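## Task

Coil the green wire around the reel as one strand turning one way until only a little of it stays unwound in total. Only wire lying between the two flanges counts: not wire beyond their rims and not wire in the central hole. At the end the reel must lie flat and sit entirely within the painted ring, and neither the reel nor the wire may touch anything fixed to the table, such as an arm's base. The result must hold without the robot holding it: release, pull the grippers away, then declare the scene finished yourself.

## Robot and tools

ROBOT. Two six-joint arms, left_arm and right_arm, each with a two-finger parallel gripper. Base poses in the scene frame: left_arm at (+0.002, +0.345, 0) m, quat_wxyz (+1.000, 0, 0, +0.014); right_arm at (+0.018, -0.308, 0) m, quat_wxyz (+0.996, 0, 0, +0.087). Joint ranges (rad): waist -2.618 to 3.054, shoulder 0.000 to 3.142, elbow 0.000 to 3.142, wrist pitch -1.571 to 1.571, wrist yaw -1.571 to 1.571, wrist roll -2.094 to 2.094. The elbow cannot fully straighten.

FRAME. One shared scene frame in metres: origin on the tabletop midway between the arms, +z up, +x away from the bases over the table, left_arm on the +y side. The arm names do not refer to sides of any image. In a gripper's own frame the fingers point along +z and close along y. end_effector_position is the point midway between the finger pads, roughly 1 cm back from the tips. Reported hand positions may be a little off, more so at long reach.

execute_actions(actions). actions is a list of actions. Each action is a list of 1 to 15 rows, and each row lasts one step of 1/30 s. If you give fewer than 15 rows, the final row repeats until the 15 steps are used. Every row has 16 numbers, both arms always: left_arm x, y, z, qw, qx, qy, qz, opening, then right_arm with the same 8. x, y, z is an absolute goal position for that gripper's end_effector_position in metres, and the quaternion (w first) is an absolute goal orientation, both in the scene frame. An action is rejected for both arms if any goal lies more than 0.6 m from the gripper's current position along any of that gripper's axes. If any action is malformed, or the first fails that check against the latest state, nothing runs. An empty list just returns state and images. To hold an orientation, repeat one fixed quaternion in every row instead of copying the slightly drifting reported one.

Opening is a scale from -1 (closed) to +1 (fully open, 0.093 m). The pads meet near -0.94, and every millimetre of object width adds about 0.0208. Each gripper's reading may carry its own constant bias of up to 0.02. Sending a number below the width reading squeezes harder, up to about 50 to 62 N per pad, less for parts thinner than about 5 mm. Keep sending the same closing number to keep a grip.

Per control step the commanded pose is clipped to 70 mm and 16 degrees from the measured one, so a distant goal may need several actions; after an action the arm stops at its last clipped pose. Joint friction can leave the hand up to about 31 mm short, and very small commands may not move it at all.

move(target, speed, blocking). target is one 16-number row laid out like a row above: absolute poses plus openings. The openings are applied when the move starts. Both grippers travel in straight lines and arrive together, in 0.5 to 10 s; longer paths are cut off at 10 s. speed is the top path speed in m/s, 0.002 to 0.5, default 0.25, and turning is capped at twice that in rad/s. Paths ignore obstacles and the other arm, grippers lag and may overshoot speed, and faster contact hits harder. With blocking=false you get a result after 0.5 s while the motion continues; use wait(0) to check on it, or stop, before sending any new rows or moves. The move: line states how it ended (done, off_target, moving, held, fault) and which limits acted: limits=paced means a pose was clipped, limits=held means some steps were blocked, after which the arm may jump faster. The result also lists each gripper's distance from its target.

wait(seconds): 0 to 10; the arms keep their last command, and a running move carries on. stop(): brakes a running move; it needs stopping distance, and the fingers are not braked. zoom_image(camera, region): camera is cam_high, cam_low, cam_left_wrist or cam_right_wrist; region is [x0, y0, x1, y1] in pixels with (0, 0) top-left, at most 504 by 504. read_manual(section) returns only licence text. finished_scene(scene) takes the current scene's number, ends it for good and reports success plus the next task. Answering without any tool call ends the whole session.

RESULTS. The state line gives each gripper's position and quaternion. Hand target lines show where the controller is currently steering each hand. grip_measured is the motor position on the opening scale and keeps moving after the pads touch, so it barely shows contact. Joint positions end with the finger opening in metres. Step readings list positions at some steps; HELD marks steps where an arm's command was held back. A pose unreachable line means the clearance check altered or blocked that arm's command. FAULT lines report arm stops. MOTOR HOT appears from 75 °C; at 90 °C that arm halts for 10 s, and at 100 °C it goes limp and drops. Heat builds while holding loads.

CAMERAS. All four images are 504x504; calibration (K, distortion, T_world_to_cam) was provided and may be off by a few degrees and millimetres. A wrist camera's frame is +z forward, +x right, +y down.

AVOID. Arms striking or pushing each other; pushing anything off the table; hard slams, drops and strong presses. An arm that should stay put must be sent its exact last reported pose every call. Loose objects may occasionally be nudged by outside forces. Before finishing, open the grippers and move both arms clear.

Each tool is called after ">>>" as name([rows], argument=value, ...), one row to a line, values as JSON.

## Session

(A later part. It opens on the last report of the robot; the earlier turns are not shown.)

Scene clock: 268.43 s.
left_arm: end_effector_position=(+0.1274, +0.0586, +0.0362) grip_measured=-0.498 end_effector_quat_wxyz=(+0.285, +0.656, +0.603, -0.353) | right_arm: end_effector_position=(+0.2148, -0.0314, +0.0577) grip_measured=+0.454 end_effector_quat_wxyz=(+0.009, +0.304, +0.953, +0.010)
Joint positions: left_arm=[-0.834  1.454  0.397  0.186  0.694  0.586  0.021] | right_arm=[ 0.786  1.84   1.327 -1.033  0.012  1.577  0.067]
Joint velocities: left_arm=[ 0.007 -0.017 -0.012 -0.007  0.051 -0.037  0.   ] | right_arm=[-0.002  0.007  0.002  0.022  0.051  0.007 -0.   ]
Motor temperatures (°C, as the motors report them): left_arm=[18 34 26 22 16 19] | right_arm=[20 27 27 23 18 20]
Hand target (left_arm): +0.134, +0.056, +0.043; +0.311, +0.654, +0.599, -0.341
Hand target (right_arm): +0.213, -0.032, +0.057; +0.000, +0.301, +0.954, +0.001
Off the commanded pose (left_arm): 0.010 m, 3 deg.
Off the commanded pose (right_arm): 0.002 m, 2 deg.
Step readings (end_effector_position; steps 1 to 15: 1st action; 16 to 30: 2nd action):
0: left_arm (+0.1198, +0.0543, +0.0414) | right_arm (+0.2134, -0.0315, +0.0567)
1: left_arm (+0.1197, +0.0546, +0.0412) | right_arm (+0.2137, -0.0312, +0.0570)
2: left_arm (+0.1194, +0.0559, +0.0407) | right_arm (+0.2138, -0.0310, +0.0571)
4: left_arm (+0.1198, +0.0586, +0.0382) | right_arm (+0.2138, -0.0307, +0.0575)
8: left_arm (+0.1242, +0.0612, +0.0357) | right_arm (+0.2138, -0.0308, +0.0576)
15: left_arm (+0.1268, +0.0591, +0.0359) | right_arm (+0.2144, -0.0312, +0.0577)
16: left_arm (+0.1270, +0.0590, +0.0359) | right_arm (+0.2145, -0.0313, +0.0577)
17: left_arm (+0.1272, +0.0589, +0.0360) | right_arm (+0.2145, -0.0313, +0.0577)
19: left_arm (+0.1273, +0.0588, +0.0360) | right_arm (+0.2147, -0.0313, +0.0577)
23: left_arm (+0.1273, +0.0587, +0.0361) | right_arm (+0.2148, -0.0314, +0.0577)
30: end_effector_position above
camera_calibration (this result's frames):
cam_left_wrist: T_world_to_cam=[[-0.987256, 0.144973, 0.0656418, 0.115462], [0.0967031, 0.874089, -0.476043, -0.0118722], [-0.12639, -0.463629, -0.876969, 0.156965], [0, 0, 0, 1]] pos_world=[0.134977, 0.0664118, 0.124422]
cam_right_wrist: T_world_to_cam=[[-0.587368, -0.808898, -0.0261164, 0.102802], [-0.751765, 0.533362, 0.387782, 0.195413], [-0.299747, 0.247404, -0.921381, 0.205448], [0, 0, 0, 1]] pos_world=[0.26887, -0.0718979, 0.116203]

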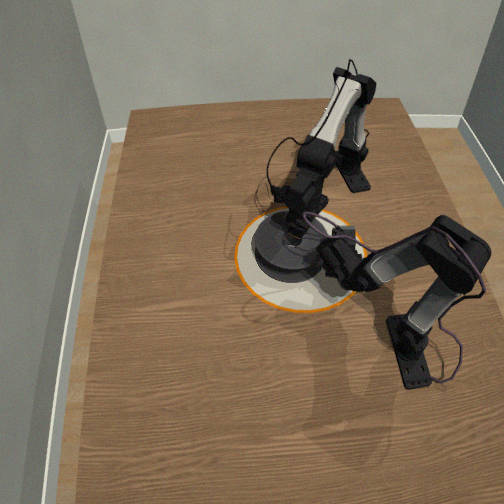

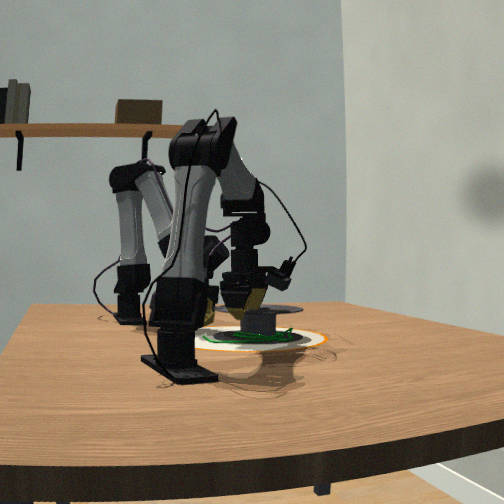

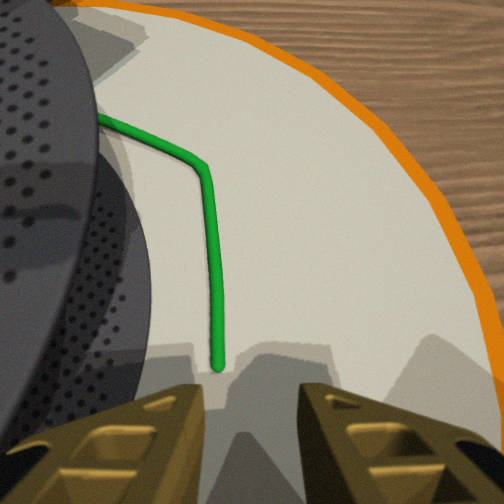

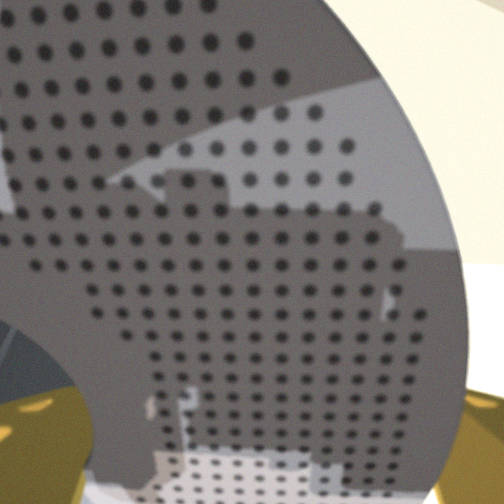

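>>> execute_actions([
  [[0.135,0.052,0.040,0.3265,0.6272,0.6272,-0.3265,-0.5,0.2140,-0.0315,0.057,0,0.3007,0.9537,0,0.2],[0.136,0.048,0.038,0.3265,0.6272,0.6272,-0.3265,-0.5,0.2140,-0.0315,0.057,0,0.3007,0.9537,0,0.2],[0.137,0.044,0.036,0.3265,0.6272,0.6272,-0.3265,-0.5,0.2140,-0.0315,0.057,0,0.3007,0.9537,0,0.2],[0.137,0.040,0.034,0.3265,0.6272,0.6272,-0.3265,-0.5,0.2140,-0.0315,0.057,0,0.3007,0.9537,0,0.2],[0.137,0.036,0.032,0.3265,0.6272,0.6272,-0.3265,-0.5,0.2140,-0.0315,0.057,0,0.3007,0.9537,0,0.2],[0.137,0.032,0.030,0.3265,0.6272,0.6272,-0.3265,-0.5,0.2140,-0.0315,0.057,0,0.3007,0.9537,0,0.2],[0.137,0.029,0.028,0.3265,0.6272,0.6272,-0.3265,-0.5,0.2140,-0.0315,0.057,0,0.3007,0.9537,0,0.2],[0.137,0.027,0.026,0.3265,0.6272,0.6272,-0.3265,-0.5,0.2140,-0.0315,0.057,0,0.3007,0.9537,0,0.2]],
  [[0.137,0.027,0.024,0.3265,0.6272,0.6272,-0.3265,-0.5,0.2140,-0.0315,0.057,0,0.3007,0.9537,0,0.2]],
])

Scene clock: 271.43 s.
left_arm: end_effector_position=(+0.1280, +0.0341, +0.0228) grip_measured=-0.499 end_effector_quat_wxyz=(+0.304, +0.632, +0.628, -0.336) | right_arm: end_effector_position=(+0.2198, -0.0359, +0.0581) grip_measured=+0.454 end_effector_quat_wxyz=(+0.019, +0.300, +0.954, +0.005)
Joint positions: left_arm=[-0.948  1.563  0.379  0.422  0.549  0.417  0.021] | right_arm=[ 0.776  1.84   1.329 -1.038  0.033  1.56   0.067]
Joint velocities: left_arm=[ 0.017 -0.017  0.002 -0.007 -0.037 -0.007  0.   ] | right_arm=[ 0.007  0.007  0.056 -0.037  0.007 -0.037 -0.001]
Motor temperatures (°C, as the motors report them): left_arm=[18 34 26 22 16 19] | right_arm=[20 27 27 23 18 20]
Hand target (left_arm): +0.137, +0.027, +0.025; +0.326, +0.628, +0.627, -0.327
Hand target (right_arm): +0.214, -0.032, +0.057; +0.000, +0.301, +0.954, +0.001
Off the commanded pose (left_arm): 0.011 m, 3 deg.
Off the commanded pose (right_arm): 0.007 m, 2 deg.
Step readings (end_effector_position; steps 1 to 15: 1st action; 16 to 30: 2nd action):
0: left_arm (+0.1274, +0.0586, +0.0362) | right_arm (+0.2148, -0.0314, +0.0577)
1: left_arm (+0.1274, +0.0580, +0.0356) | right_arm (+0.2149, -0.0315, +0.0577)
2: left_arm (+0.1263, +0.0568, +0.0346) | right_arm (+0.2151, -0.0317, +0.0577)
4: left_arm (+0.1251, +0.0523, +0.0349) | right_arm (+0.2150, -0.0317, +0.0577)
8: left_arm (+0.1231, +0.0433, +0.0281) | right_arm (+0.2156, -0.0335, +0.0577)
15: left_arm (+0.1252, +0.0368, +0.0227) | right_arm (+0.2172, -0.0346, +0.0577)
16: left_arm (+0.1255, +0.0363, +0.0227) | right_arm (+0.2175, -0.0348, +0.0577)
17: left_arm (+0.1259, +0.0359, +0.0224) | right_arm (+0.2179, -0.0351, +0.0577)
19: left_arm (+0.1268, +0.0351, +0.0227) | right_arm (+0.2186, -0.0357, +0.0577)
23: left_arm (+0.1277, +0.0343, +0.0228) | right_arm (+0.2192, -0.0361, +0.0577)
30: end_effector_position above
camera_calibration (this result's frames):
cam_left_wrist: T_world_to_cam=[[-0.99681, 0.0610293, 0.0514379, 0.124926], [0.029303, 0.879288, -0.475388, 0.0115743], [-0.0742413, -0.472364, -0.878272, 0.127642], [0, 0, 0, 1]] pos_world=[0.133665, 0.0424924, 0.111181]
cam_right_wrist: T_world_to_cam=[[-0.581208, -0.813445, -0.0224688, 0.100398], [-0.76122, 0.533718, 0.368359, 0.204642], [-0.287648, 0.231197, -0.929412, 0.205687], [0, 0, 0, 1]] pos_world=[0.273295, -0.0751076, 0.118042]

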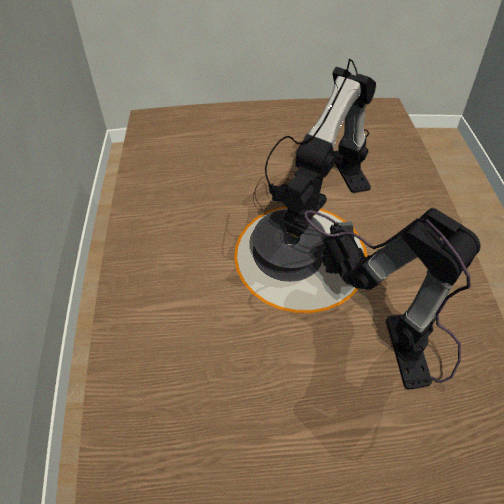

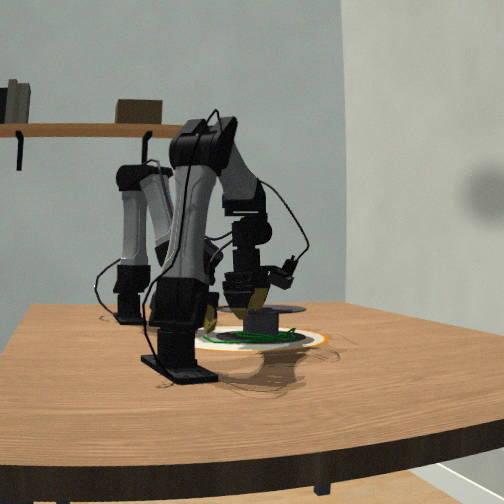

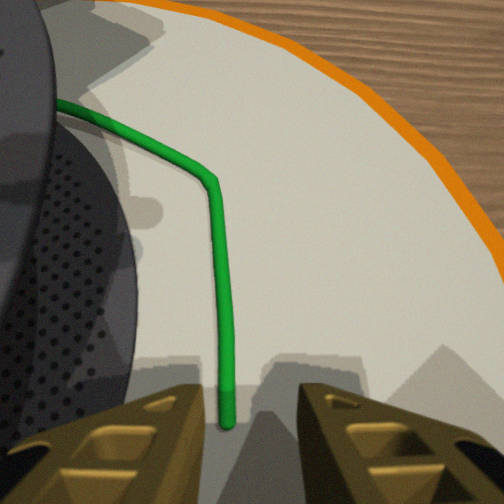

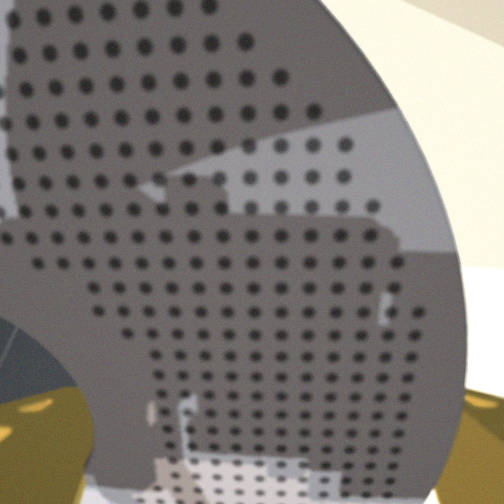

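>>> execute_actions([
  [[0.128,0.030,0.026,0.3404,0.5993,0.654,-0.3119,-0.45,0.2198,-0.0359,0.058,0,0.3007,0.9537,0,0.2],[0.128,0.030,0.026,0.3404,0.5993,0.654,-0.3119,-0.45,0.2198,-0.0359,0.058,0,0.3007,0.9537,0,0.2],[0.128,0.030,0.026,0.3537,0.5702,0.6794,-0.2968,-0.45,0.2198,-0.0359,0.058,0,0.3007,0.9537,0,0.2],[0.128,0.030,0.026,0.3537,0.5702,0.6794,-0.2968,-0.45,0.2198,-0.0359,0.058,0,0.3007,0.9537,0,0.2],[0.129,0.030,0.026,0.3663,0.54,0.7037,-0.2811,-0.45,0.2198,-0.0359,0.058,0,0.3007,0.9537,0,0.2],[0.130,0.030,0.025,0.3663,0.54,0.7037,-0.2811,-0.45,0.2198,-0.0359,0.058,0,0.3007,0.9537,0,0.2],[0.131,0.029,0.024,0.3663,0.54,0.7037,-0.2811,-0.45,0.2198,-0.0359,0.058,0,0.3007,0.9537,0,0.2],[0.132,0.029,0.023,0.3663,0.54,0.7037,-0.2811,-0.45,0.2198,-0.0359,0.058,0,0.3007,0.9537,0,0.2]],
  [[0.132,0.029,0.022,0.3663,0.54,0.7037,-0.2811,-0.45,0.2198,-0.0359,0.058,0,0.3007,0.9537,0,0.2]],
])

Scene clock: 275.13 s.
left_arm: end_effector_position=(+0.1339, +0.0273, +0.0258) grip_measured=-0.452 end_effector_quat_wxyz=(+0.366, +0.541, +0.702, -0.283) | right_arm: end_effector_position=(+0.2200, -0.0360, +0.0584) grip_measured=+0.454 end_effector_quat_wxyz=(+0.010, +0.303, +0.953, +0.008)
Joint positions: left_arm=[-1.113  1.536  0.298  0.617  0.189  0.131  0.024] | right_arm=[ 0.766  1.84   1.33  -1.04   0.014  1.556  0.067]
Joint velocities: left_arm=[-0.012 -0.007 -0.017 -0.007 -0.007 -0.095  0.   ] | right_arm=[-0.007 -0.007  0.002  0.007 -0.007  0.007 -0.   ]
Motor temperatures (°C, as the motors report them): left_arm=[18 33 26 23 16 19] | right_arm=[20 27 28 22 18 20]
Hand target (left_arm): +0.132, +0.029, +0.022; +0.366, +0.540, +0.704, -0.281
Hand target (right_arm): +0.220, -0.036, +0.058; +0.000, +0.301, +0.954, +0.001
Off the commanded pose (left_arm): 0.005 m, 0 deg.
Off the commanded pose (right_arm): 0.000 m, 1 deg.
Step readings (end_effector_position; steps 1 to 15: 1st action; 16 to 30: 2nd action):
0: left_arm (+0.1285, +0.0340, +0.0229) | right_arm (+0.2202, -0.0361, +0.0585)
1: left_arm (+0.1274, +0.0339, +0.0219) | right_arm (+0.2208, -0.0366, +0.0585)
2: left_arm (+0.1242, +0.0334, +0.0208) | right_arm (+0.2210, -0.0367, +0.0585)
4: left_arm (+0.1173, +0.0332, +0.0181) | right_arm (+0.2207, -0.0365, +0.0584)
8: left_arm (+0.1128, +0.0332, +0.0147) | right_arm (+0.2203, -0.0362, +0.0584)
15: left_arm (+0.1278, +0.0292, +0.0215) | right_arm (+0.2200, -0.0360, +0.0584)
16: left_arm (+0.1290, +0.0289, +0.0222) | right_arm (+0.2200, -0.0360, +0.0584)
17: left_arm (+0.1299, +0.0285, +0.0229) | right_arm (+0.2200, -0.0360, +0.0584)
19: left_arm (+0.1313, +0.0280, +0.0241) | right_arm (+0.2200, -0.0360, +0.0584)
23: left_arm (+0.1330, +0.0275, +0.0252) | right_arm (+0.2200, -0.0360, +0.0584)
30: end_effector_position above
camera_calibration (this result's frames):
cam_left_wrist: T_world_to_cam=[[-0.975695, -0.218511, 0.016477, 0.136801], [-0.197994, 0.846865, -0.493577, 0.0505971], [0.0938982, -0.484844, -0.869546, 0.105131], [0, 0, 0, 1]] pos_world=[0.133622, 0.0380157, 0.114136]
cam_right_wrist: T_world_to_cam=[[-0.58618, -0.80987, -0.0224281, 0.101689], [-0.75247, 0.533955, 0.385593, 0.201805], [-0.300304, 0.242903, -0.922397, 0.208836], [0, 0, 0, 1]] pos_world=[0.274174, -0.0761271, 0.117096]

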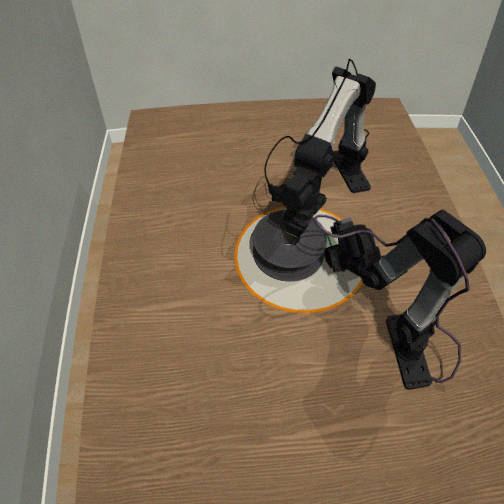

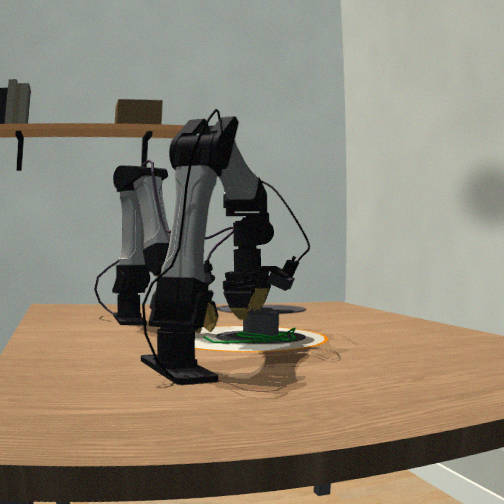

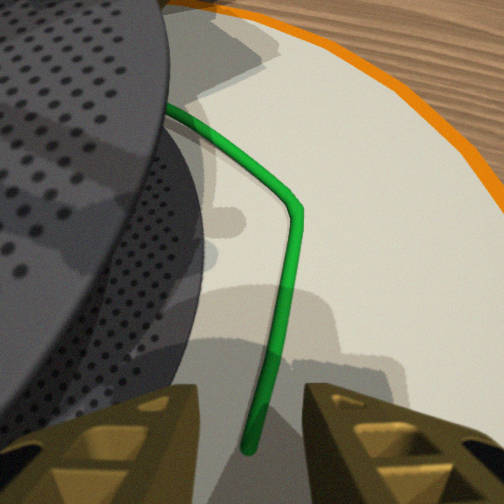

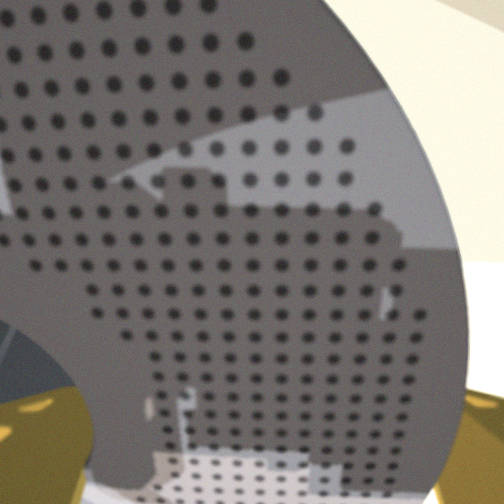

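>>> execute_actions([
  [[0.132,0.026,0.020,0.3663,0.54,0.7037,-0.2811,-0.45,0.2198,-0.0359,0.058,0,0.3007,0.9537,0,0.2],[0.132,0.024,0.017,0.3663,0.54,0.7037,-0.2811,-0.45,0.2198,-0.0359,0.058,0,0.3007,0.9537,0,0.2],[0.132,0.022,0.014,0.3663,0.54,0.7037,-0.2811,-0.45,0.2198,-0.0359,0.058,0,0.3007,0.9537,0,0.2],[0.132,0.021,0.011,0.3663,0.54,0.7037,-0.2811,-0.45,0.2198,-0.0359,0.058,0,0.3007,0.9537,0,0.2],[0.132,0.020,0.008,0.3663,0.54,0.7037,-0.2811,-0.45,0.2198,-0.0359,0.058,0,0.3007,0.9537,0,0.2],[0.132,0.020,0.005,0.3663,0.54,0.7037,-0.2811,-0.45,0.2198,-0.0359,0.058,0,0.3007,0.9537,0,0.2],[0.132,0.020,0.002,0.3663,0.54,0.7037,-0.2811,-0.45,0.2198,-0.0359,0.058,0,0.3007,0.9537,0,0.2]],
])

Scene clock: 276.70 s.
left_arm: end_effector_position=(+0.1341, +0.0165, +0.0136) grip_measured=-0.452 end_effector_quat_wxyz=(+0.375, +0.539, +0.696, -0.291) | right_arm: end_effector_position=(+0.2200, -0.0360, +0.0584) grip_measured=+0.454 end_effector_quat_wxyz=(+0.010, +0.303, +0.953, +0.008)
Joint positions: left_arm=[-1.132  1.673  0.298  0.784  0.178  0.119  0.024] | right_arm=[ 0.766  1.84   1.33  -1.04   0.014  1.556  0.067]
Joint velocities: left_arm=[ 0.002  0.032 -0.007  0.037 -0.051 -0.037 -0.   ] | right_arm=[ 0.007  0.007  0.002  0.037 -0.037  0.037 -0.   ]
Motor temperatures (°C, as the motors report them): left_arm=[18 33 26 23 16 19] | right_arm=[20 27 28 22 18 20]
Hand target (left_arm): +0.132, +0.020, +0.003; +0.366, +0.540, +0.704, -0.281
Hand target (right_arm): +0.220, -0.036, +0.058; +0.000, +0.301, +0.954, +0.001
Off the commanded pose (left_arm): 0.012 m, 2 deg.
Off the commanded pose (right_arm): 0.000 m, 1 deg.
Step readings (end_effector_position):
0: left_arm (+0.1339, +0.0273, +0.0258) | right_arm (+0.2200, -0.0360, +0.0584)
1: left_arm (+0.1338, +0.0270, +0.0258) | right_arm (+0.2200, -0.0360, +0.0584)
2: left_arm (+0.1336, +0.0263, +0.0253) | right_arm (+0.2200, -0.0360, +0.0584)
4: left_arm (+0.1320, +0.0249, +0.0203) | right_arm (+0.2200, -0.0360, +0.0584)
8: left_arm (+0.1325, +0.0203, +0.0132) | right_arm (+0.2200, -0.0360, +0.0584)
15: end_effector_position above
camera_calibration (this result's frames):
cam_left_wrist: T_world_to_cam=[[-0.976515, -0.215062, 0.0129044, 0.134905], [-0.190575, 0.834283, -0.517352, 0.053239], [0.100497, -0.507661, -0.855675, 0.0885709], [0, 0, 0, 1]] pos_world=[0.132981, 0.0295605, 0.10159]
cam_right_wrist: T_world_to_cam=[[-0.58618, -0.80987, -0.0224281, 0.101689], [-0.75247, 0.533955, 0.385593, 0.201805], [-0.300304, 0.242903, -0.922397, 0.208836], [0, 0, 0, 1]] pos_world=[0.274174, -0.0761271, 0.117096]

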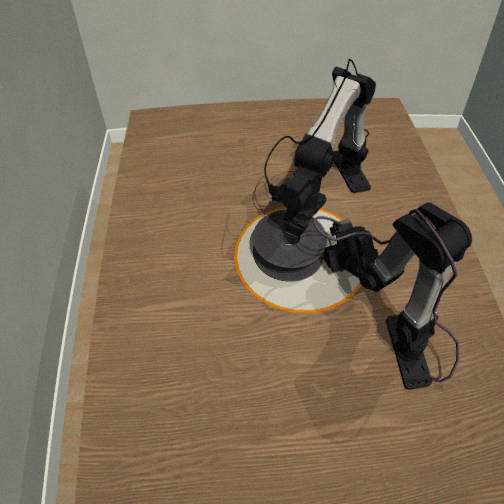

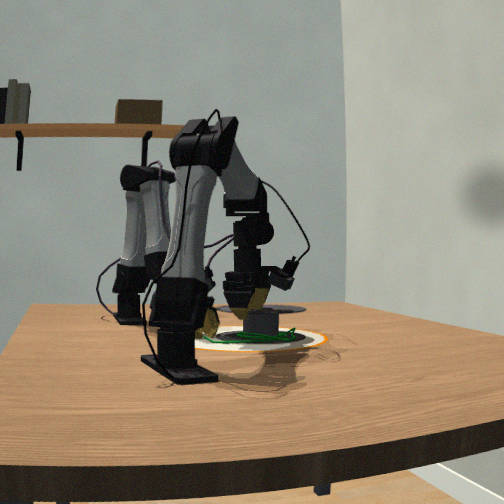

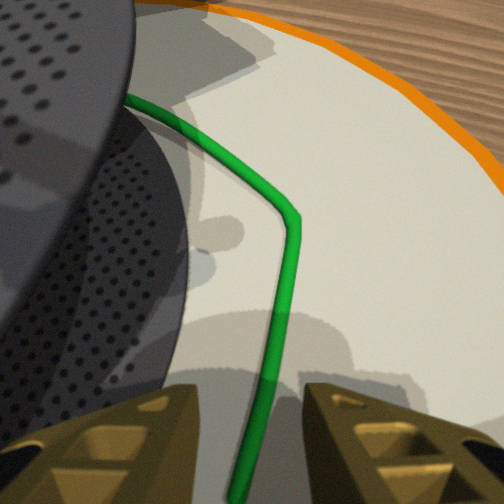

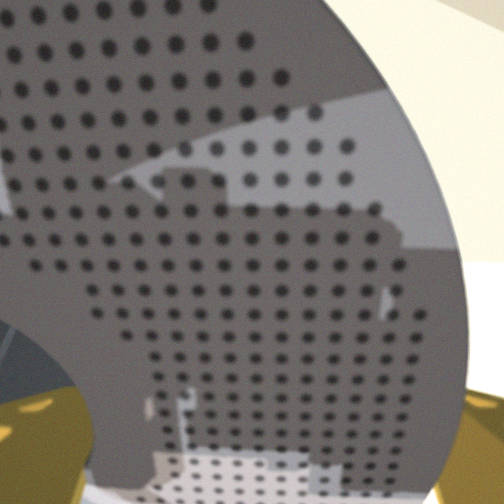

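>>> execute_actions([
  [[0.133,0.023,0.000,0.3663,0.54,0.7037,-0.2811,-0.5,0.2198,-0.0359,0.058,0,0.3007,0.9537,0,0.2],[0.133,0.023,-0.003,0.3663,0.54,0.7037,-0.2811,-0.5,0.2198,-0.0359,0.058,0,0.3007,0.9537,0,0.2],[0.133,0.023,-0.005,0.3663,0.54,0.7037,-0.2811,-0.5,0.2198,-0.0359,0.058,0,0.3007,0.9537,0,0.2]],
])

Scene clock: 278.00 s.
left_arm: end_effector_position=(+0.1355, +0.0136, +0.0134) grip_measured=-0.498 end_effector_quat_wxyz=(+0.386, +0.536, +0.690, -0.296) | right_arm: end_effector_position=(+0.2200, -0.0360, +0.0584) grip_measured=+0.454 end_effector_quat_wxyz=(+0.010, +0.303, +0.953, +0.008)
Joint positions: left_arm=[-1.132  1.712  0.29   0.858  0.178  0.118  0.021] | right_arm=[ 0.766  1.84   1.33  -1.04   0.014  1.555  0.067]
Joint velocities: left_arm=[ 0.007 -0.002  0.012 -0.022  0.007 -0.037 -0.   ] | right_arm=[-0.017  0.007 -0.007 -0.037  0.022 -0.022  0.   ]
Motor temperatures (°C, as the motors report them): left_arm=[18 33 26 23 16 19] | right_arm=[20 27 28 22 18 20]
Hand target (left_arm): +0.133, +0.024, -0.004; +0.366, +0.540, +0.704, -0.281
Hand target (right_arm): +0.220, -0.036, +0.058; +0.000, +0.301, +0.954, +0.001
Off the commanded pose (left_arm): 0.021 m, 3 deg.
Off the commanded pose (right_arm): 0.000 m, 1 deg.
Step readings (end_effector_position):
0: left_arm (+0.1342, +0.0163, +0.0137) | right_arm (+0.2200, -0.0360, +0.0584)
1: left_arm (+0.1343, +0.0161, +0.0137) | right_arm (+0.2200, -0.0360, +0.0584)
2: left_arm (+0.1345, +0.0158, +0.0133) | right_arm (+0.2200, -0.0360, +0.0584)
4: left_arm (+0.1350, +0.0147, +0.0131) | right_arm (+0.2200, -0.0360, +0.0584)
8: left_arm (+0.1355, +0.0137, +0.0134) | right_arm (+0.2200, -0.0360, +0.0584)
15: end_effector_position above
camera_calibration (this result's frames):
cam_left_wrist: T_world_to_cam=[[-0.976544, -0.215216, 0.00657589, 0.135792], [-0.184528, 0.820781, -0.540617, 0.0554863], [0.110952, -0.52915, -0.841243, 0.0854851], [0, 0, 0, 1]] pos_world=[0.133361, 0.0289169, 0.101018]
cam_right_wrist: T_world_to_cam=[[-0.585562, -0.810318, -0.0224175, 0.101536], [-0.752879, 0.533388, 0.385578, 0.201876], [-0.300483, 0.242657, -0.922403, 0.208867], [0, 0, 0, 1]] pos_world=[0.274205, -0.0760847, 0.117097]

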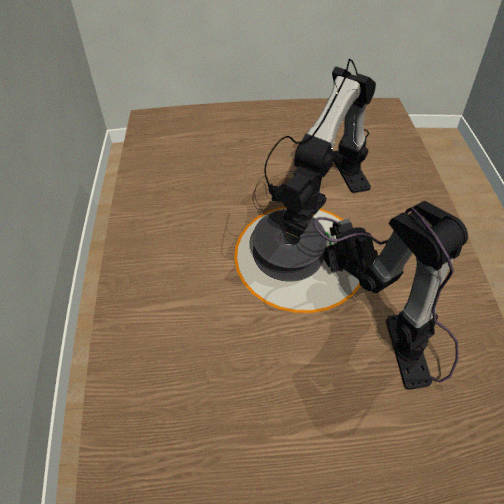

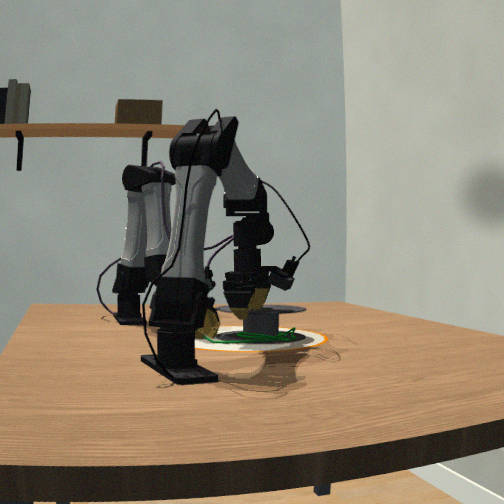

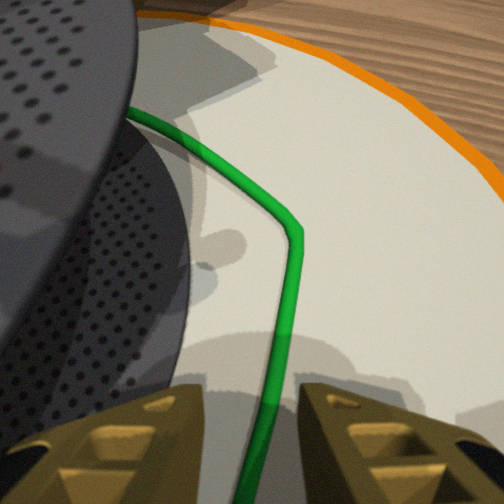

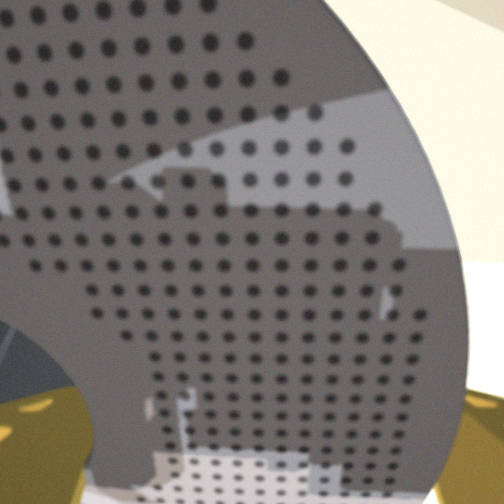

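>>> execute_actions([
  [[0.133,0.026,0.004,0.3663,0.54,0.7037,-0.2811,-0.5,0.2198,-0.0359,0.058,0,0.3007,0.9537,0,0.2],[0.133,0.028,0.004,0.3663,0.54,0.7037,-0.2811,-0.5,0.2198,-0.0359,0.058,0,0.3007,0.9537,0,0.2],[0.133,0.030,0.004,0.3663,0.54,0.7037,-0.2811,-0.5,0.2198,-0.0359,0.058,0,0.3007,0.9537,0,0.2]],
])

Scene clock: 278.97 s.
left_arm: end_effector_position=(+0.1359, +0.0171, +0.0136) grip_measured=-0.498 end_effector_quat_wxyz=(+0.385, +0.535, +0.692, -0.294) | right_arm: end_effector_position=(+0.2199, -0.0359, +0.0584) grip_measured=+0.454 end_effector_quat_wxyz=(+0.010, +0.303, +0.953, +0.008)
Joint positions: left_arm=[-1.126  1.695  0.283  0.843  0.178  0.119  0.021] | right_arm=[ 0.766  1.84   1.33  -1.04   0.013  1.555  0.067]
Joint velocities: left_arm=[-0.032 -0.002 -0.012  0.007  0.022  0.037 -0.001] | right_arm=[ 0.002 -0.007 -0.017 -0.037 -0.037  0.007  0.001]
Motor temperatures (°C, as the motors report them): left_arm=[18 32 26 24 16 19] | right_arm=[20 27 28 22 18 20]
Hand target (left_arm): +0.133, +0.030, +0.004; +0.367, +0.539, +0.704, -0.282
Hand target (right_arm): +0.220, -0.036, +0.058; -0.000, +0.301, +0.954, +0.001
Off the commanded pose (left_arm): 0.016 m, 3 deg.
Off the commanded pose (right_arm): 0.000 m, 1 deg.
Step readings (end_effector_position):
0: left_arm (+0.1356, +0.0136, +0.0134) | right_arm (+0.2200, -0.0360, +0.0584)
1: left_arm (+0.1355, +0.0137, +0.0136) | right_arm (+0.2200, -0.0360, +0.0584)
2: left_arm (+0.1354, +0.0139, +0.0137) | right_arm (+0.2200, -0.0360, +0.0584)
4: left_arm (+0.1357, +0.0155, +0.0136) | right_arm (+0.2199, -0.0359, +0.0584)
8: left_arm (+0.1360, +0.0170, +0.0136) | right_arm (+0.2199, -0.0359, +0.0584)
15: end_effector_position above
camera_calibration (this result's frames):
cam_left_wrist: T_world_to_cam=[[-0.975548, -0.21968, 0.00679063, 0.136842], [-0.189066, 0.823043, -0.535588, 0.0533628], [0.112069, -0.523776, -0.844452, 0.0872101], [0, 0, 0, 1]] pos_world=[0.133812, 0.0318202, 0.101296]
cam_right_wrist: T_world_to_cam=[[-0.585562, -0.810317, -0.0224195, 0.101537], [-0.752765, 0.533295, 0.38593, 0.201768], [-0.300769, 0.242862, -0.922256, 0.208903], [0, 0, 0, 1]] pos_world=[0.274171, -0.0760595, 0.11707]

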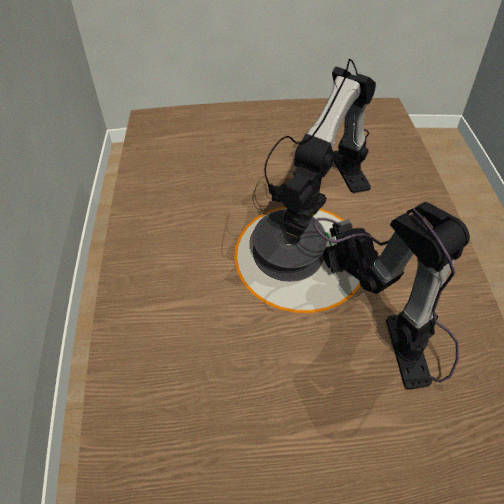

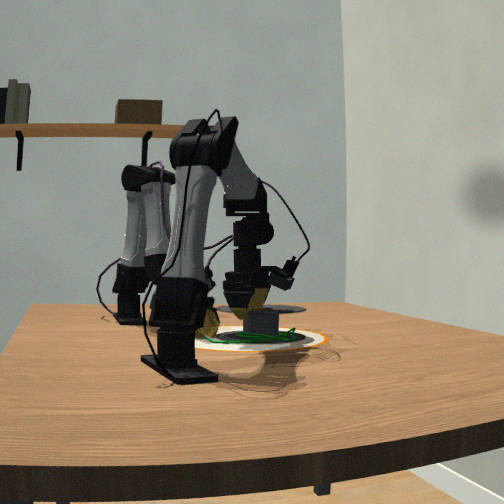

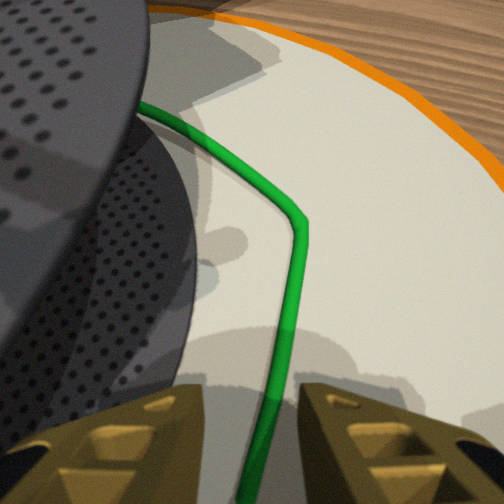

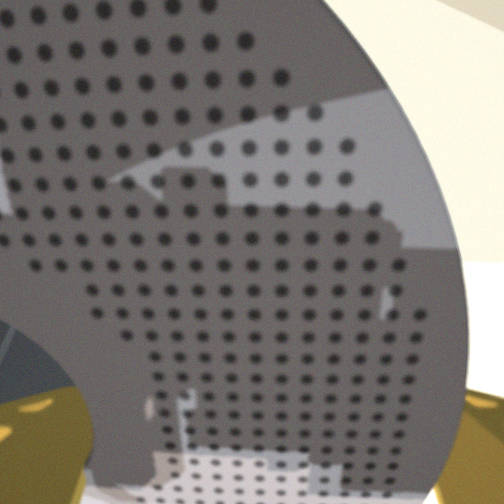

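>>> execute_actions([
  [[0.132,0.033,0.006,0.3663,0.54,0.7037,-0.2811,-0.5,0.2198,-0.0359,0.058,0,0.3007,0.9537,0,0.2],[0.132,0.035,0.006,0.3663,0.54,0.7037,-0.2811,-0.5,0.2198,-0.0359,0.058,0,0.3007,0.9537,0,0.2],[0.132,0.037,0.006,0.3663,0.54,0.7037,-0.2811,-0.5,0.2198,-0.0359,0.058,0,0.3007,0.9537,0,0.2],[0.132,0.038,0.004,0.3663,0.54,0.7037,-0.2811,-0.5,0.2198,-0.0359,0.058,0,0.3007,0.9537,0,0.2]],
])

Scene clock: 280.43 s.
left_arm: end_effector_position=(+0.1357, +0.0251, +0.0133) grip_measured=-0.498 end_effector_quat_wxyz=(+0.383, +0.535, +0.694, -0.292) | right_arm: end_effector_position=(+0.2199, -0.0359, +0.0584) grip_measured=+0.454 end_effector_quat_wxyz=(+0.010, +0.303, +0.953, +0.008)
Joint positions: left_arm=[-1.112  1.67   0.258  0.835  0.188  0.127  0.021] | right_arm=[ 0.766  1.84   1.33  -1.04   0.013  1.555  0.067]
Joint velocities: left_arm=[-0.012  0.012  0.002  0.022 -0.037 -0.066  0.001] | right_arm=[-0.002 -0.002  0.002 -0.066  0.037  0.037 -0.   ]
Motor temperatures (°C, as the motors report them): left_arm=[18 32 26 24 16 19] | right_arm=[20 28 28 22 18 20]
Hand target (left_arm): +0.132, +0.038, +0.004; +0.367, +0.540, +0.704, -0.282
Hand target (right_arm): +0.220, -0.036, +0.058; +0.000, +0.301, +0.954, +0.001
Off the commanded pose (left_arm): 0.016 m, 3 deg.
Off the commanded pose (right_arm): 0.000 m, 1 deg.
Step readings (end_effector_position):
0: left_arm (+0.1359, +0.0171, +0.0136) | right_arm (+0.2199, -0.0359, +0.0584)
1: left_arm (+0.1357, +0.0175, +0.0137) | right_arm (+0.2199, -0.0359, +0.0584)
2: left_arm (+0.1355, +0.0190, +0.0137) | right_arm (+0.2199, -0.0359, +0.0584)
4: left_arm (+0.1355, +0.0233, +0.0132) | right_arm (+0.2199, -0.0359, +0.0584)
8: left_arm (+0.1357, +0.0251, +0.0132) | right_arm (+0.2199, -0.0359, +0.0584)
15: end_effector_position above
camera_calibration (this result's frames):
cam_left_wrist: T_world_to_cam=[[-0.975107, -0.22162, 0.00716568, 0.13835], [-0.191516, 0.825485, -0.53094, 0.0467361], [0.111752, -0.519095, -0.847379, 0.0911252], [0, 0, 0, 1]] pos_world=[0.133673, 0.0393839, 0.10104]
cam_right_wrist: T_world_to_cam=[[-0.585562, -0.810317, -0.0224195, 0.101537], [-0.752765, 0.533295, 0.38593, 0.201768], [-0.300769, 0.242862, -0.922256, 0.208903], [0, 0, 0, 1]] pos_world=[0.274171, -0.0760595, 0.11707]

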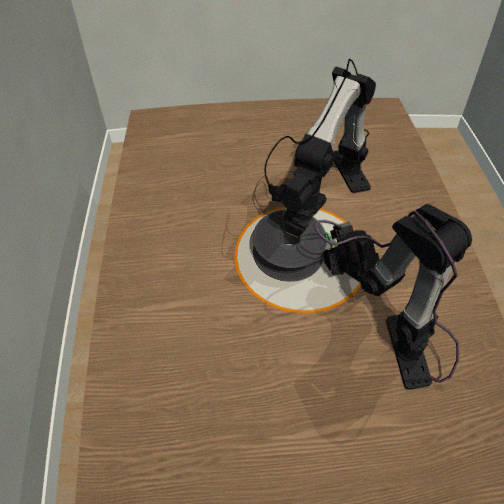

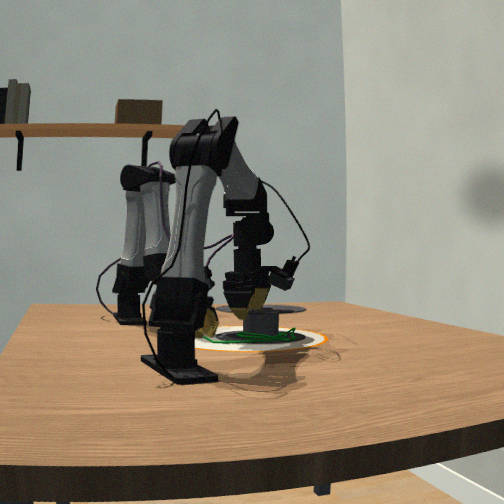

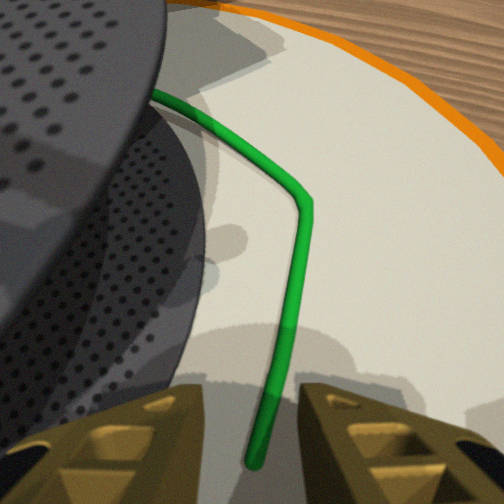

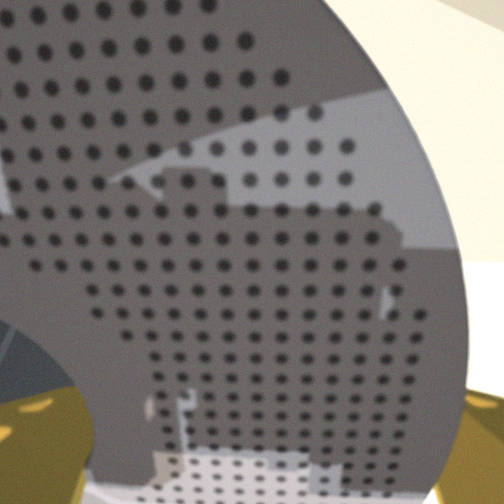

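Now close.

>>> execute_actions([
  [[0.135,0.027,0.008,0.3663,0.54,0.7037,-0.2811,-1,0.2198,-0.0359,0.058,0,0.3007,0.9537,0,0.2]],
  [[0.135,0.027,0.010,0.3663,0.54,0.7037,-0.2811,-1,0.2198,-0.0359,0.058,0,0.3007,0.9537,0,0.2]],
])

Scene clock: 281.73 s.
left_arm: end_effector_position=(+0.1350, +0.0253, +0.0130) grip_measured=-0.993 end_effector_quat_wxyz=(+0.379, +0.537, +0.696, -0.291) | right_arm: end_effector_position=(+0.2199, -0.0359, +0.0584) grip_measured=+0.454 end_effector_quat_wxyz=(+0.010, +0.303, +0.953, +0.008)
Joint positions: left_arm=[-1.112  1.659  0.264  0.808  0.19   0.128  0.   ] | right_arm=[ 0.766  1.84   1.33  -1.04   0.013  1.555  0.067]
Joint velocities: left_arm=[-0.022 -0.007 -0.002  0.037  0.037 -0.037  0.   ] | right_arm=[-0.012 -0.002 -0.022 -0.066 -0.051  0.051 -0.   ]
Motor temperatures (°C, as the motors report them): left_arm=[18 32 26 23 16 19] | right_arm=[20 28 28 22 18 20]
Hand target (left_arm): +0.135, +0.027, +0.010; +0.367, +0.540, +0.703, -0.282
Hand target (right_arm): +0.220, -0.036, +0.058; +0.000, +0.301, +0.954, +0.001
Off the commanded pose (left_arm): 0.003 m, 2 deg.
Off the commanded pose (right_arm): 0.000 m, 1 deg.
Step readings (end_effector_position; steps 1 to 15: 1st action; 16 to 30: 2nd action):
0: left_arm (+0.1357, +0.0251, +0.0133) | right_arm (+0.2199, -0.0359, +0.0584)
1: left_arm (+0.1355, +0.0250, +0.0131) | right_arm (+0.2199, -0.0359, +0.0584)
2: left_arm (+0.1353, +0.0247, +0.0132) | right_arm (+0.2199, -0.0359, +0.0584)
4: left_arm (+0.1354, +0.0245, +0.0130) | right_arm (+0.2199, -0.0359, +0.0584)
8: left_arm (+0.1354, +0.0245, +0.0130) | right_arm (+0.2199, -0.0359, +0.0584)
15: left_arm (+0.1354, +0.0245, +0.0130) | right_arm (+0.2199, -0.0359, +0.0584)
16: left_arm (+0.1354, +0.0246, +0.0133) | right_arm (+0.2199, -0.0359, +0.0584)
17: left_arm (+0.1352, +0.0249, +0.0133) | right_arm (+0.2199, -0.0359, +0.0584)
19: left_arm (+0.1350, +0.0253, +0.0131) | right_arm (+0.2199, -0.0359, +0.0584)
23: left_arm (+0.1349, +0.0255, +0.0130) | right_arm (+0.2199, -0.0359, +0.0584)
30: end_effector_position above
camera_calibration (this result's frames):
cam_left_wrist: T_world_to_cam=[[-0.975654, -0.219061, 0.0105281, 0.137701], [-0.192165, 0.830754, -0.522418, 0.0461727], [0.105695, -0.511722, -0.852625, 0.0917899], [0, 0, 0, 1]] pos_world=[0.13352, 0.0387777, 0.100934]
cam_right_wrist: T_world_to_cam=[[-0.585562, -0.810317, -0.0224195, 0.101537], [-0.752765, 0.533295, 0.38593, 0.201768], [-0.300769, 0.242862, -0.922256, 0.208903], [0, 0, 0, 1]] pos_world=[0.274171, -0.0760595, 0.11707]

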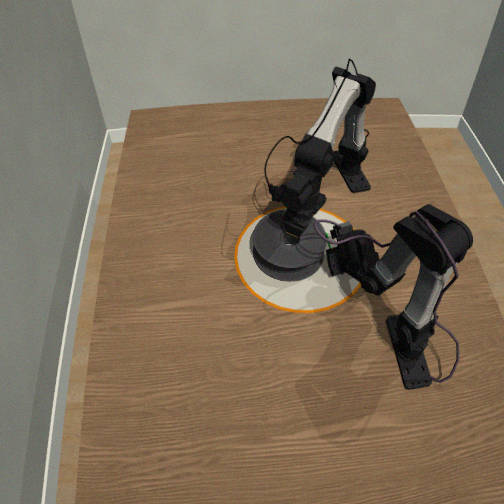

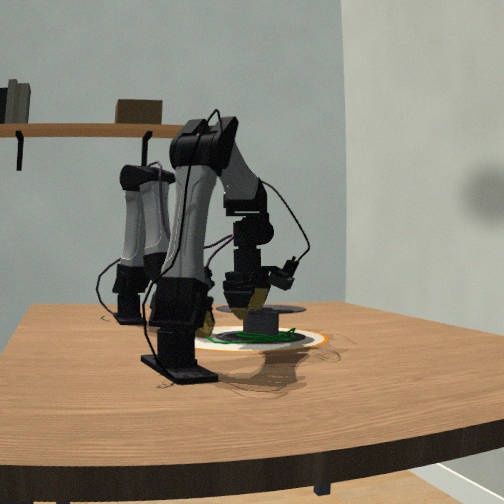

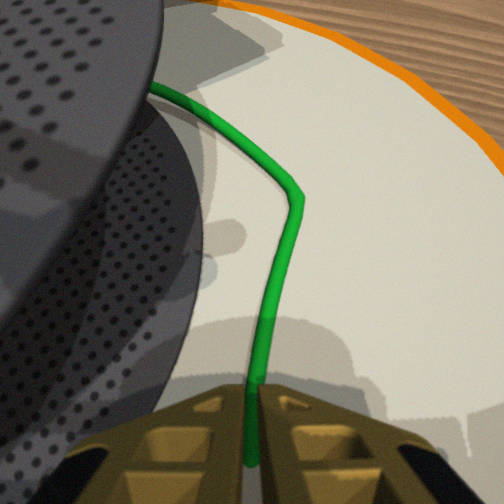

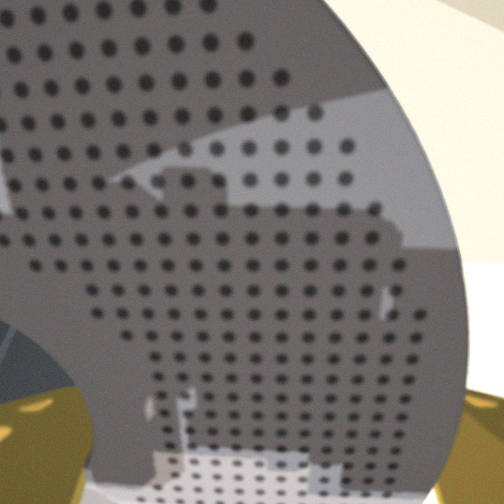

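>>> execute_actions([
  [[0.135,0.027,0.014,0.3663,0.54,0.7037,-0.2811,-1,0.2198,-0.0359,0.058,0,0.3007,0.9537,0,0.2],[0.135,0.027,0.018,0.3663,0.54,0.7037,-0.2811,-1,0.2198,-0.0359,0.058,0,0.3007,0.9537,0,0.2],[0.134,0.028,0.022,0.3663,0.54,0.7037,-0.2811,-1,0.2198,-0.0359,0.058,0,0.3007,0.9537,0,0.2],[0.134,0.029,0.025,0.3663,0.54,0.7037,-0.2811,-1,0.2198,-0.0359,0.058,0,0.3007,0.9537,0,0.2],[0.134,0.031,0.028,0.3663,0.54,0.7037,-0.2811,-1,0.2198,-0.0359,0.058,0,0.3007,0.9537,0,0.2],[0.134,0.034,0.030,0.3663,0.54,0.7037,-0.2811,-1,0.2198,-0.0359,0.058,0,0.3007,0.9537,0,0.2],[0.134,0.037,0.030,0.3782,0.5088,0.7266,-0.2648,-1,0.2198,-0.0359,0.058,0,0.3007,0.9537,0,0.2],[0.134,0.040,0.030,0.3782,0.5088,0.7266,-0.2648,-1,0.2198,-0.0359,0.058,0,0.3007,0.9537,0,0.2],[0.135,0.043,0.030,0.3782,0.5088,0.7266,-0.2648,-1,0.2198,-0.0359,0.058,0,0.3007,0.9537,0,0.2],[0.135,0.046,0.030,0.3782,0.5088,0.7266,-0.2648,-1,0.2198,-0.0359,0.058,0,0.3007,0.9537,0,0.2],[0.136,0.049,0.030,0.3894,0.4766,0.7481,-0.2481,-1,0.2198,-0.0359,0.058,0,0.3007,0.9537,0,0.2],[0.136,0.052,0.030,0.3894,0.4766,0.7481,-0.2481,-1,0.2198,-0.0359,0.058,0,0.3007,0.9537,0,0.2],[0.137,0.055,0.030,0.3894,0.4766,0.7481,-0.2481,-1,0.2198,-0.0359,0.058,0,0.3007,0.9537,0,0.2],[0.137,0.058,0.030,0.3894,0.4766,0.7481,-0.2481,-1,0.2198,-0.0359,0.058,0,0.3007,0.9537,0,0.2],[0.138,0.060,0.030,0.3894,0.4766,0.7481,-0.2481,-1,0.2198,-0.0359,0.058,0,0.3007,0.9537,0,0.2]],
  [[0.139,0.063,0.030,0.3998,0.4435,0.7682,-0.2309,-1,0.2198,-0.0359,0.058,0,0.3007,0.9537,0,0.2],[0.140,0.066,0.030,0.3998,0.4435,0.7682,-0.2309,-1,0.2198,-0.0359,0.058,0,0.3007,0.9537,0,0.2],[0.141,0.069,0.030,0.3998,0.4435,0.7682,-0.2309,-1,0.2198,-0.0359,0.058,0,0.3007,0.9537,0,0.2],[0.142,0.072,0.030,0.3998,0.4435,0.7682,-0.2309,-1,0.2198,-0.0359,0.058,0,0.3007,0.9537,0,0.2],[0.143,0.075,0.030,0.3998,0.4435,0.7682,-0.2309,-1,0.2198,-0.0359,0.058,0,0.3007,0.9537,0,0.2],[0.144,0.078,0.030,0.3998,0.4435,0.7682,-0.2309,-1,0.2198,-0.0359,0.058,0,0.3007,0.9537,0,0.2]],
])

Scene clock: 285.07 s.
left_arm: end_effector_position=(+0.1424, +0.0703, +0.0305) grip_measured=-0.993 end_effector_quat_wxyz=(+0.399, +0.451, +0.762, -0.239) | right_arm: end_effector_position=(+0.2199, -0.0359, +0.0584) grip_measured=+0.454 end_effector_quat_wxyz=(+0.010, +0.303, +0.953, +0.008)
Joint positions: left_arm=[-1.146  1.331  0.163  0.564 -0.037 -0.03   0.   ] | right_arm=[ 0.766  1.84   1.33  -1.04   0.013  1.555  0.067]
Joint velocities: left_arm=[ 0.007 -0.012  0.002 -0.037 -0.081 -0.007  0.   ] | right_arm=[-0.007  0.002  0.002  0.007  0.007 -0.037 -0.   ]
Motor temperatures (°C, as the motors report them): left_arm=[18 32 26 23 16 19] | right_arm=[20 28 28 22 18 20]
Hand target (left_arm): +0.145, +0.077, +0.029; +0.400, +0.443, +0.768, -0.231
Hand target (right_arm): +0.220, -0.036, +0.058; +0.000, +0.301, +0.954, +0.001
Off the commanded pose (left_arm): 0.008 m, 1 deg.
Off the commanded pose (right_arm): 0.000 m, 1 deg.
Step readings (end_effector_position; steps 1 to 15: 1st action; 16 to 30: 2nd action):
0: left_arm (+0.1350, +0.0253, +0.0130) | right_arm (+0.2199, -0.0359, +0.0584)
1: left_arm (+0.1349, +0.0255, +0.0135) | right_arm (+0.2199, -0.0359, +0.0584)
2: left_arm (+0.1344, +0.0264, +0.0139) | right_arm (+0.2199, -0.0359, +0.0584)
4: left_arm (+0.1332, +0.0286, +0.0164) | right_arm (+0.2199, -0.0359, +0.0584)
8: left_arm (+0.1337, +0.0295, +0.0309) | right_arm (+0.2199, -0.0359, +0.0584)
15: left_arm (+0.1349, +0.0444, +0.0337) | right_arm (+0.2199, -0.0359, +0.0584)
16: left_arm (+0.1354, +0.0482, +0.0319) | right_arm (+0.2199, -0.0359, +0.0584)
17: left_arm (+0.1351, +0.0514, +0.0309) | right_arm (+0.2199, -0.0359, +0.0584)
19: left_arm (+0.1361, +0.0575, +0.0299) | right_arm (+0.2199, -0.0359, +0.0584)
23: left_arm (+0.1408, +0.0669, +0.0312) | right_arm (+0.2199, -0.0359, +0.0584)
30: end_effector_position above
camera_calibration (this result's frames):
cam_left_wrist: T_world_to_cam=[[-0.894279, -0.447171, 0.0174384, 0.158893], [-0.395448, 0.771398, -0.498564, 0.0517162], [0.209491, -0.452751, -0.866678, 0.110467], [0, 0, 0, 1]] pos_world=[0.139404, 0.0811729, 0.118753]
cam_right_wrist: T_world_to_cam=[[-0.585562, -0.810317, -0.0224195, 0.101537], [-0.752765, 0.533295, 0.38593, 0.201768], [-0.300769, 0.242862, -0.922256, 0.208903], [0, 0, 0, 1]] pos_world=[0.274171, -0.0760595, 0.11707]

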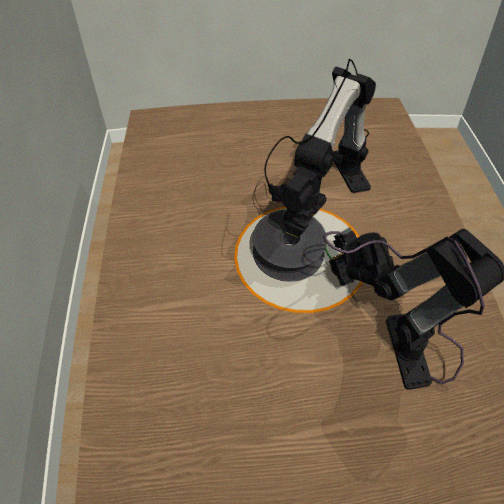

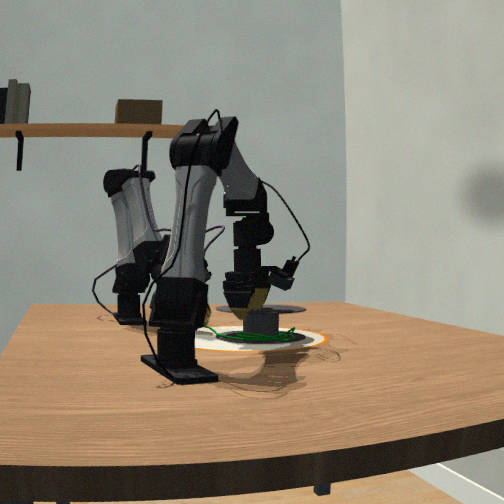

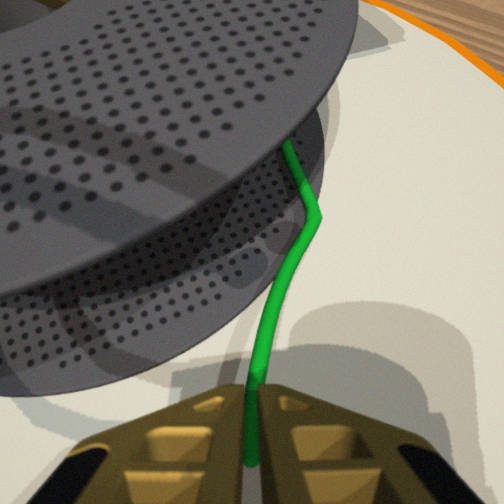

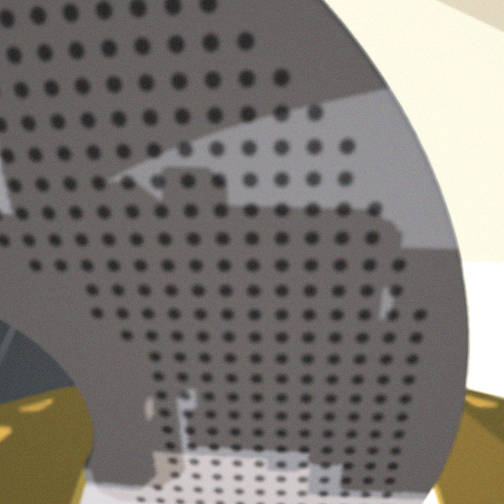

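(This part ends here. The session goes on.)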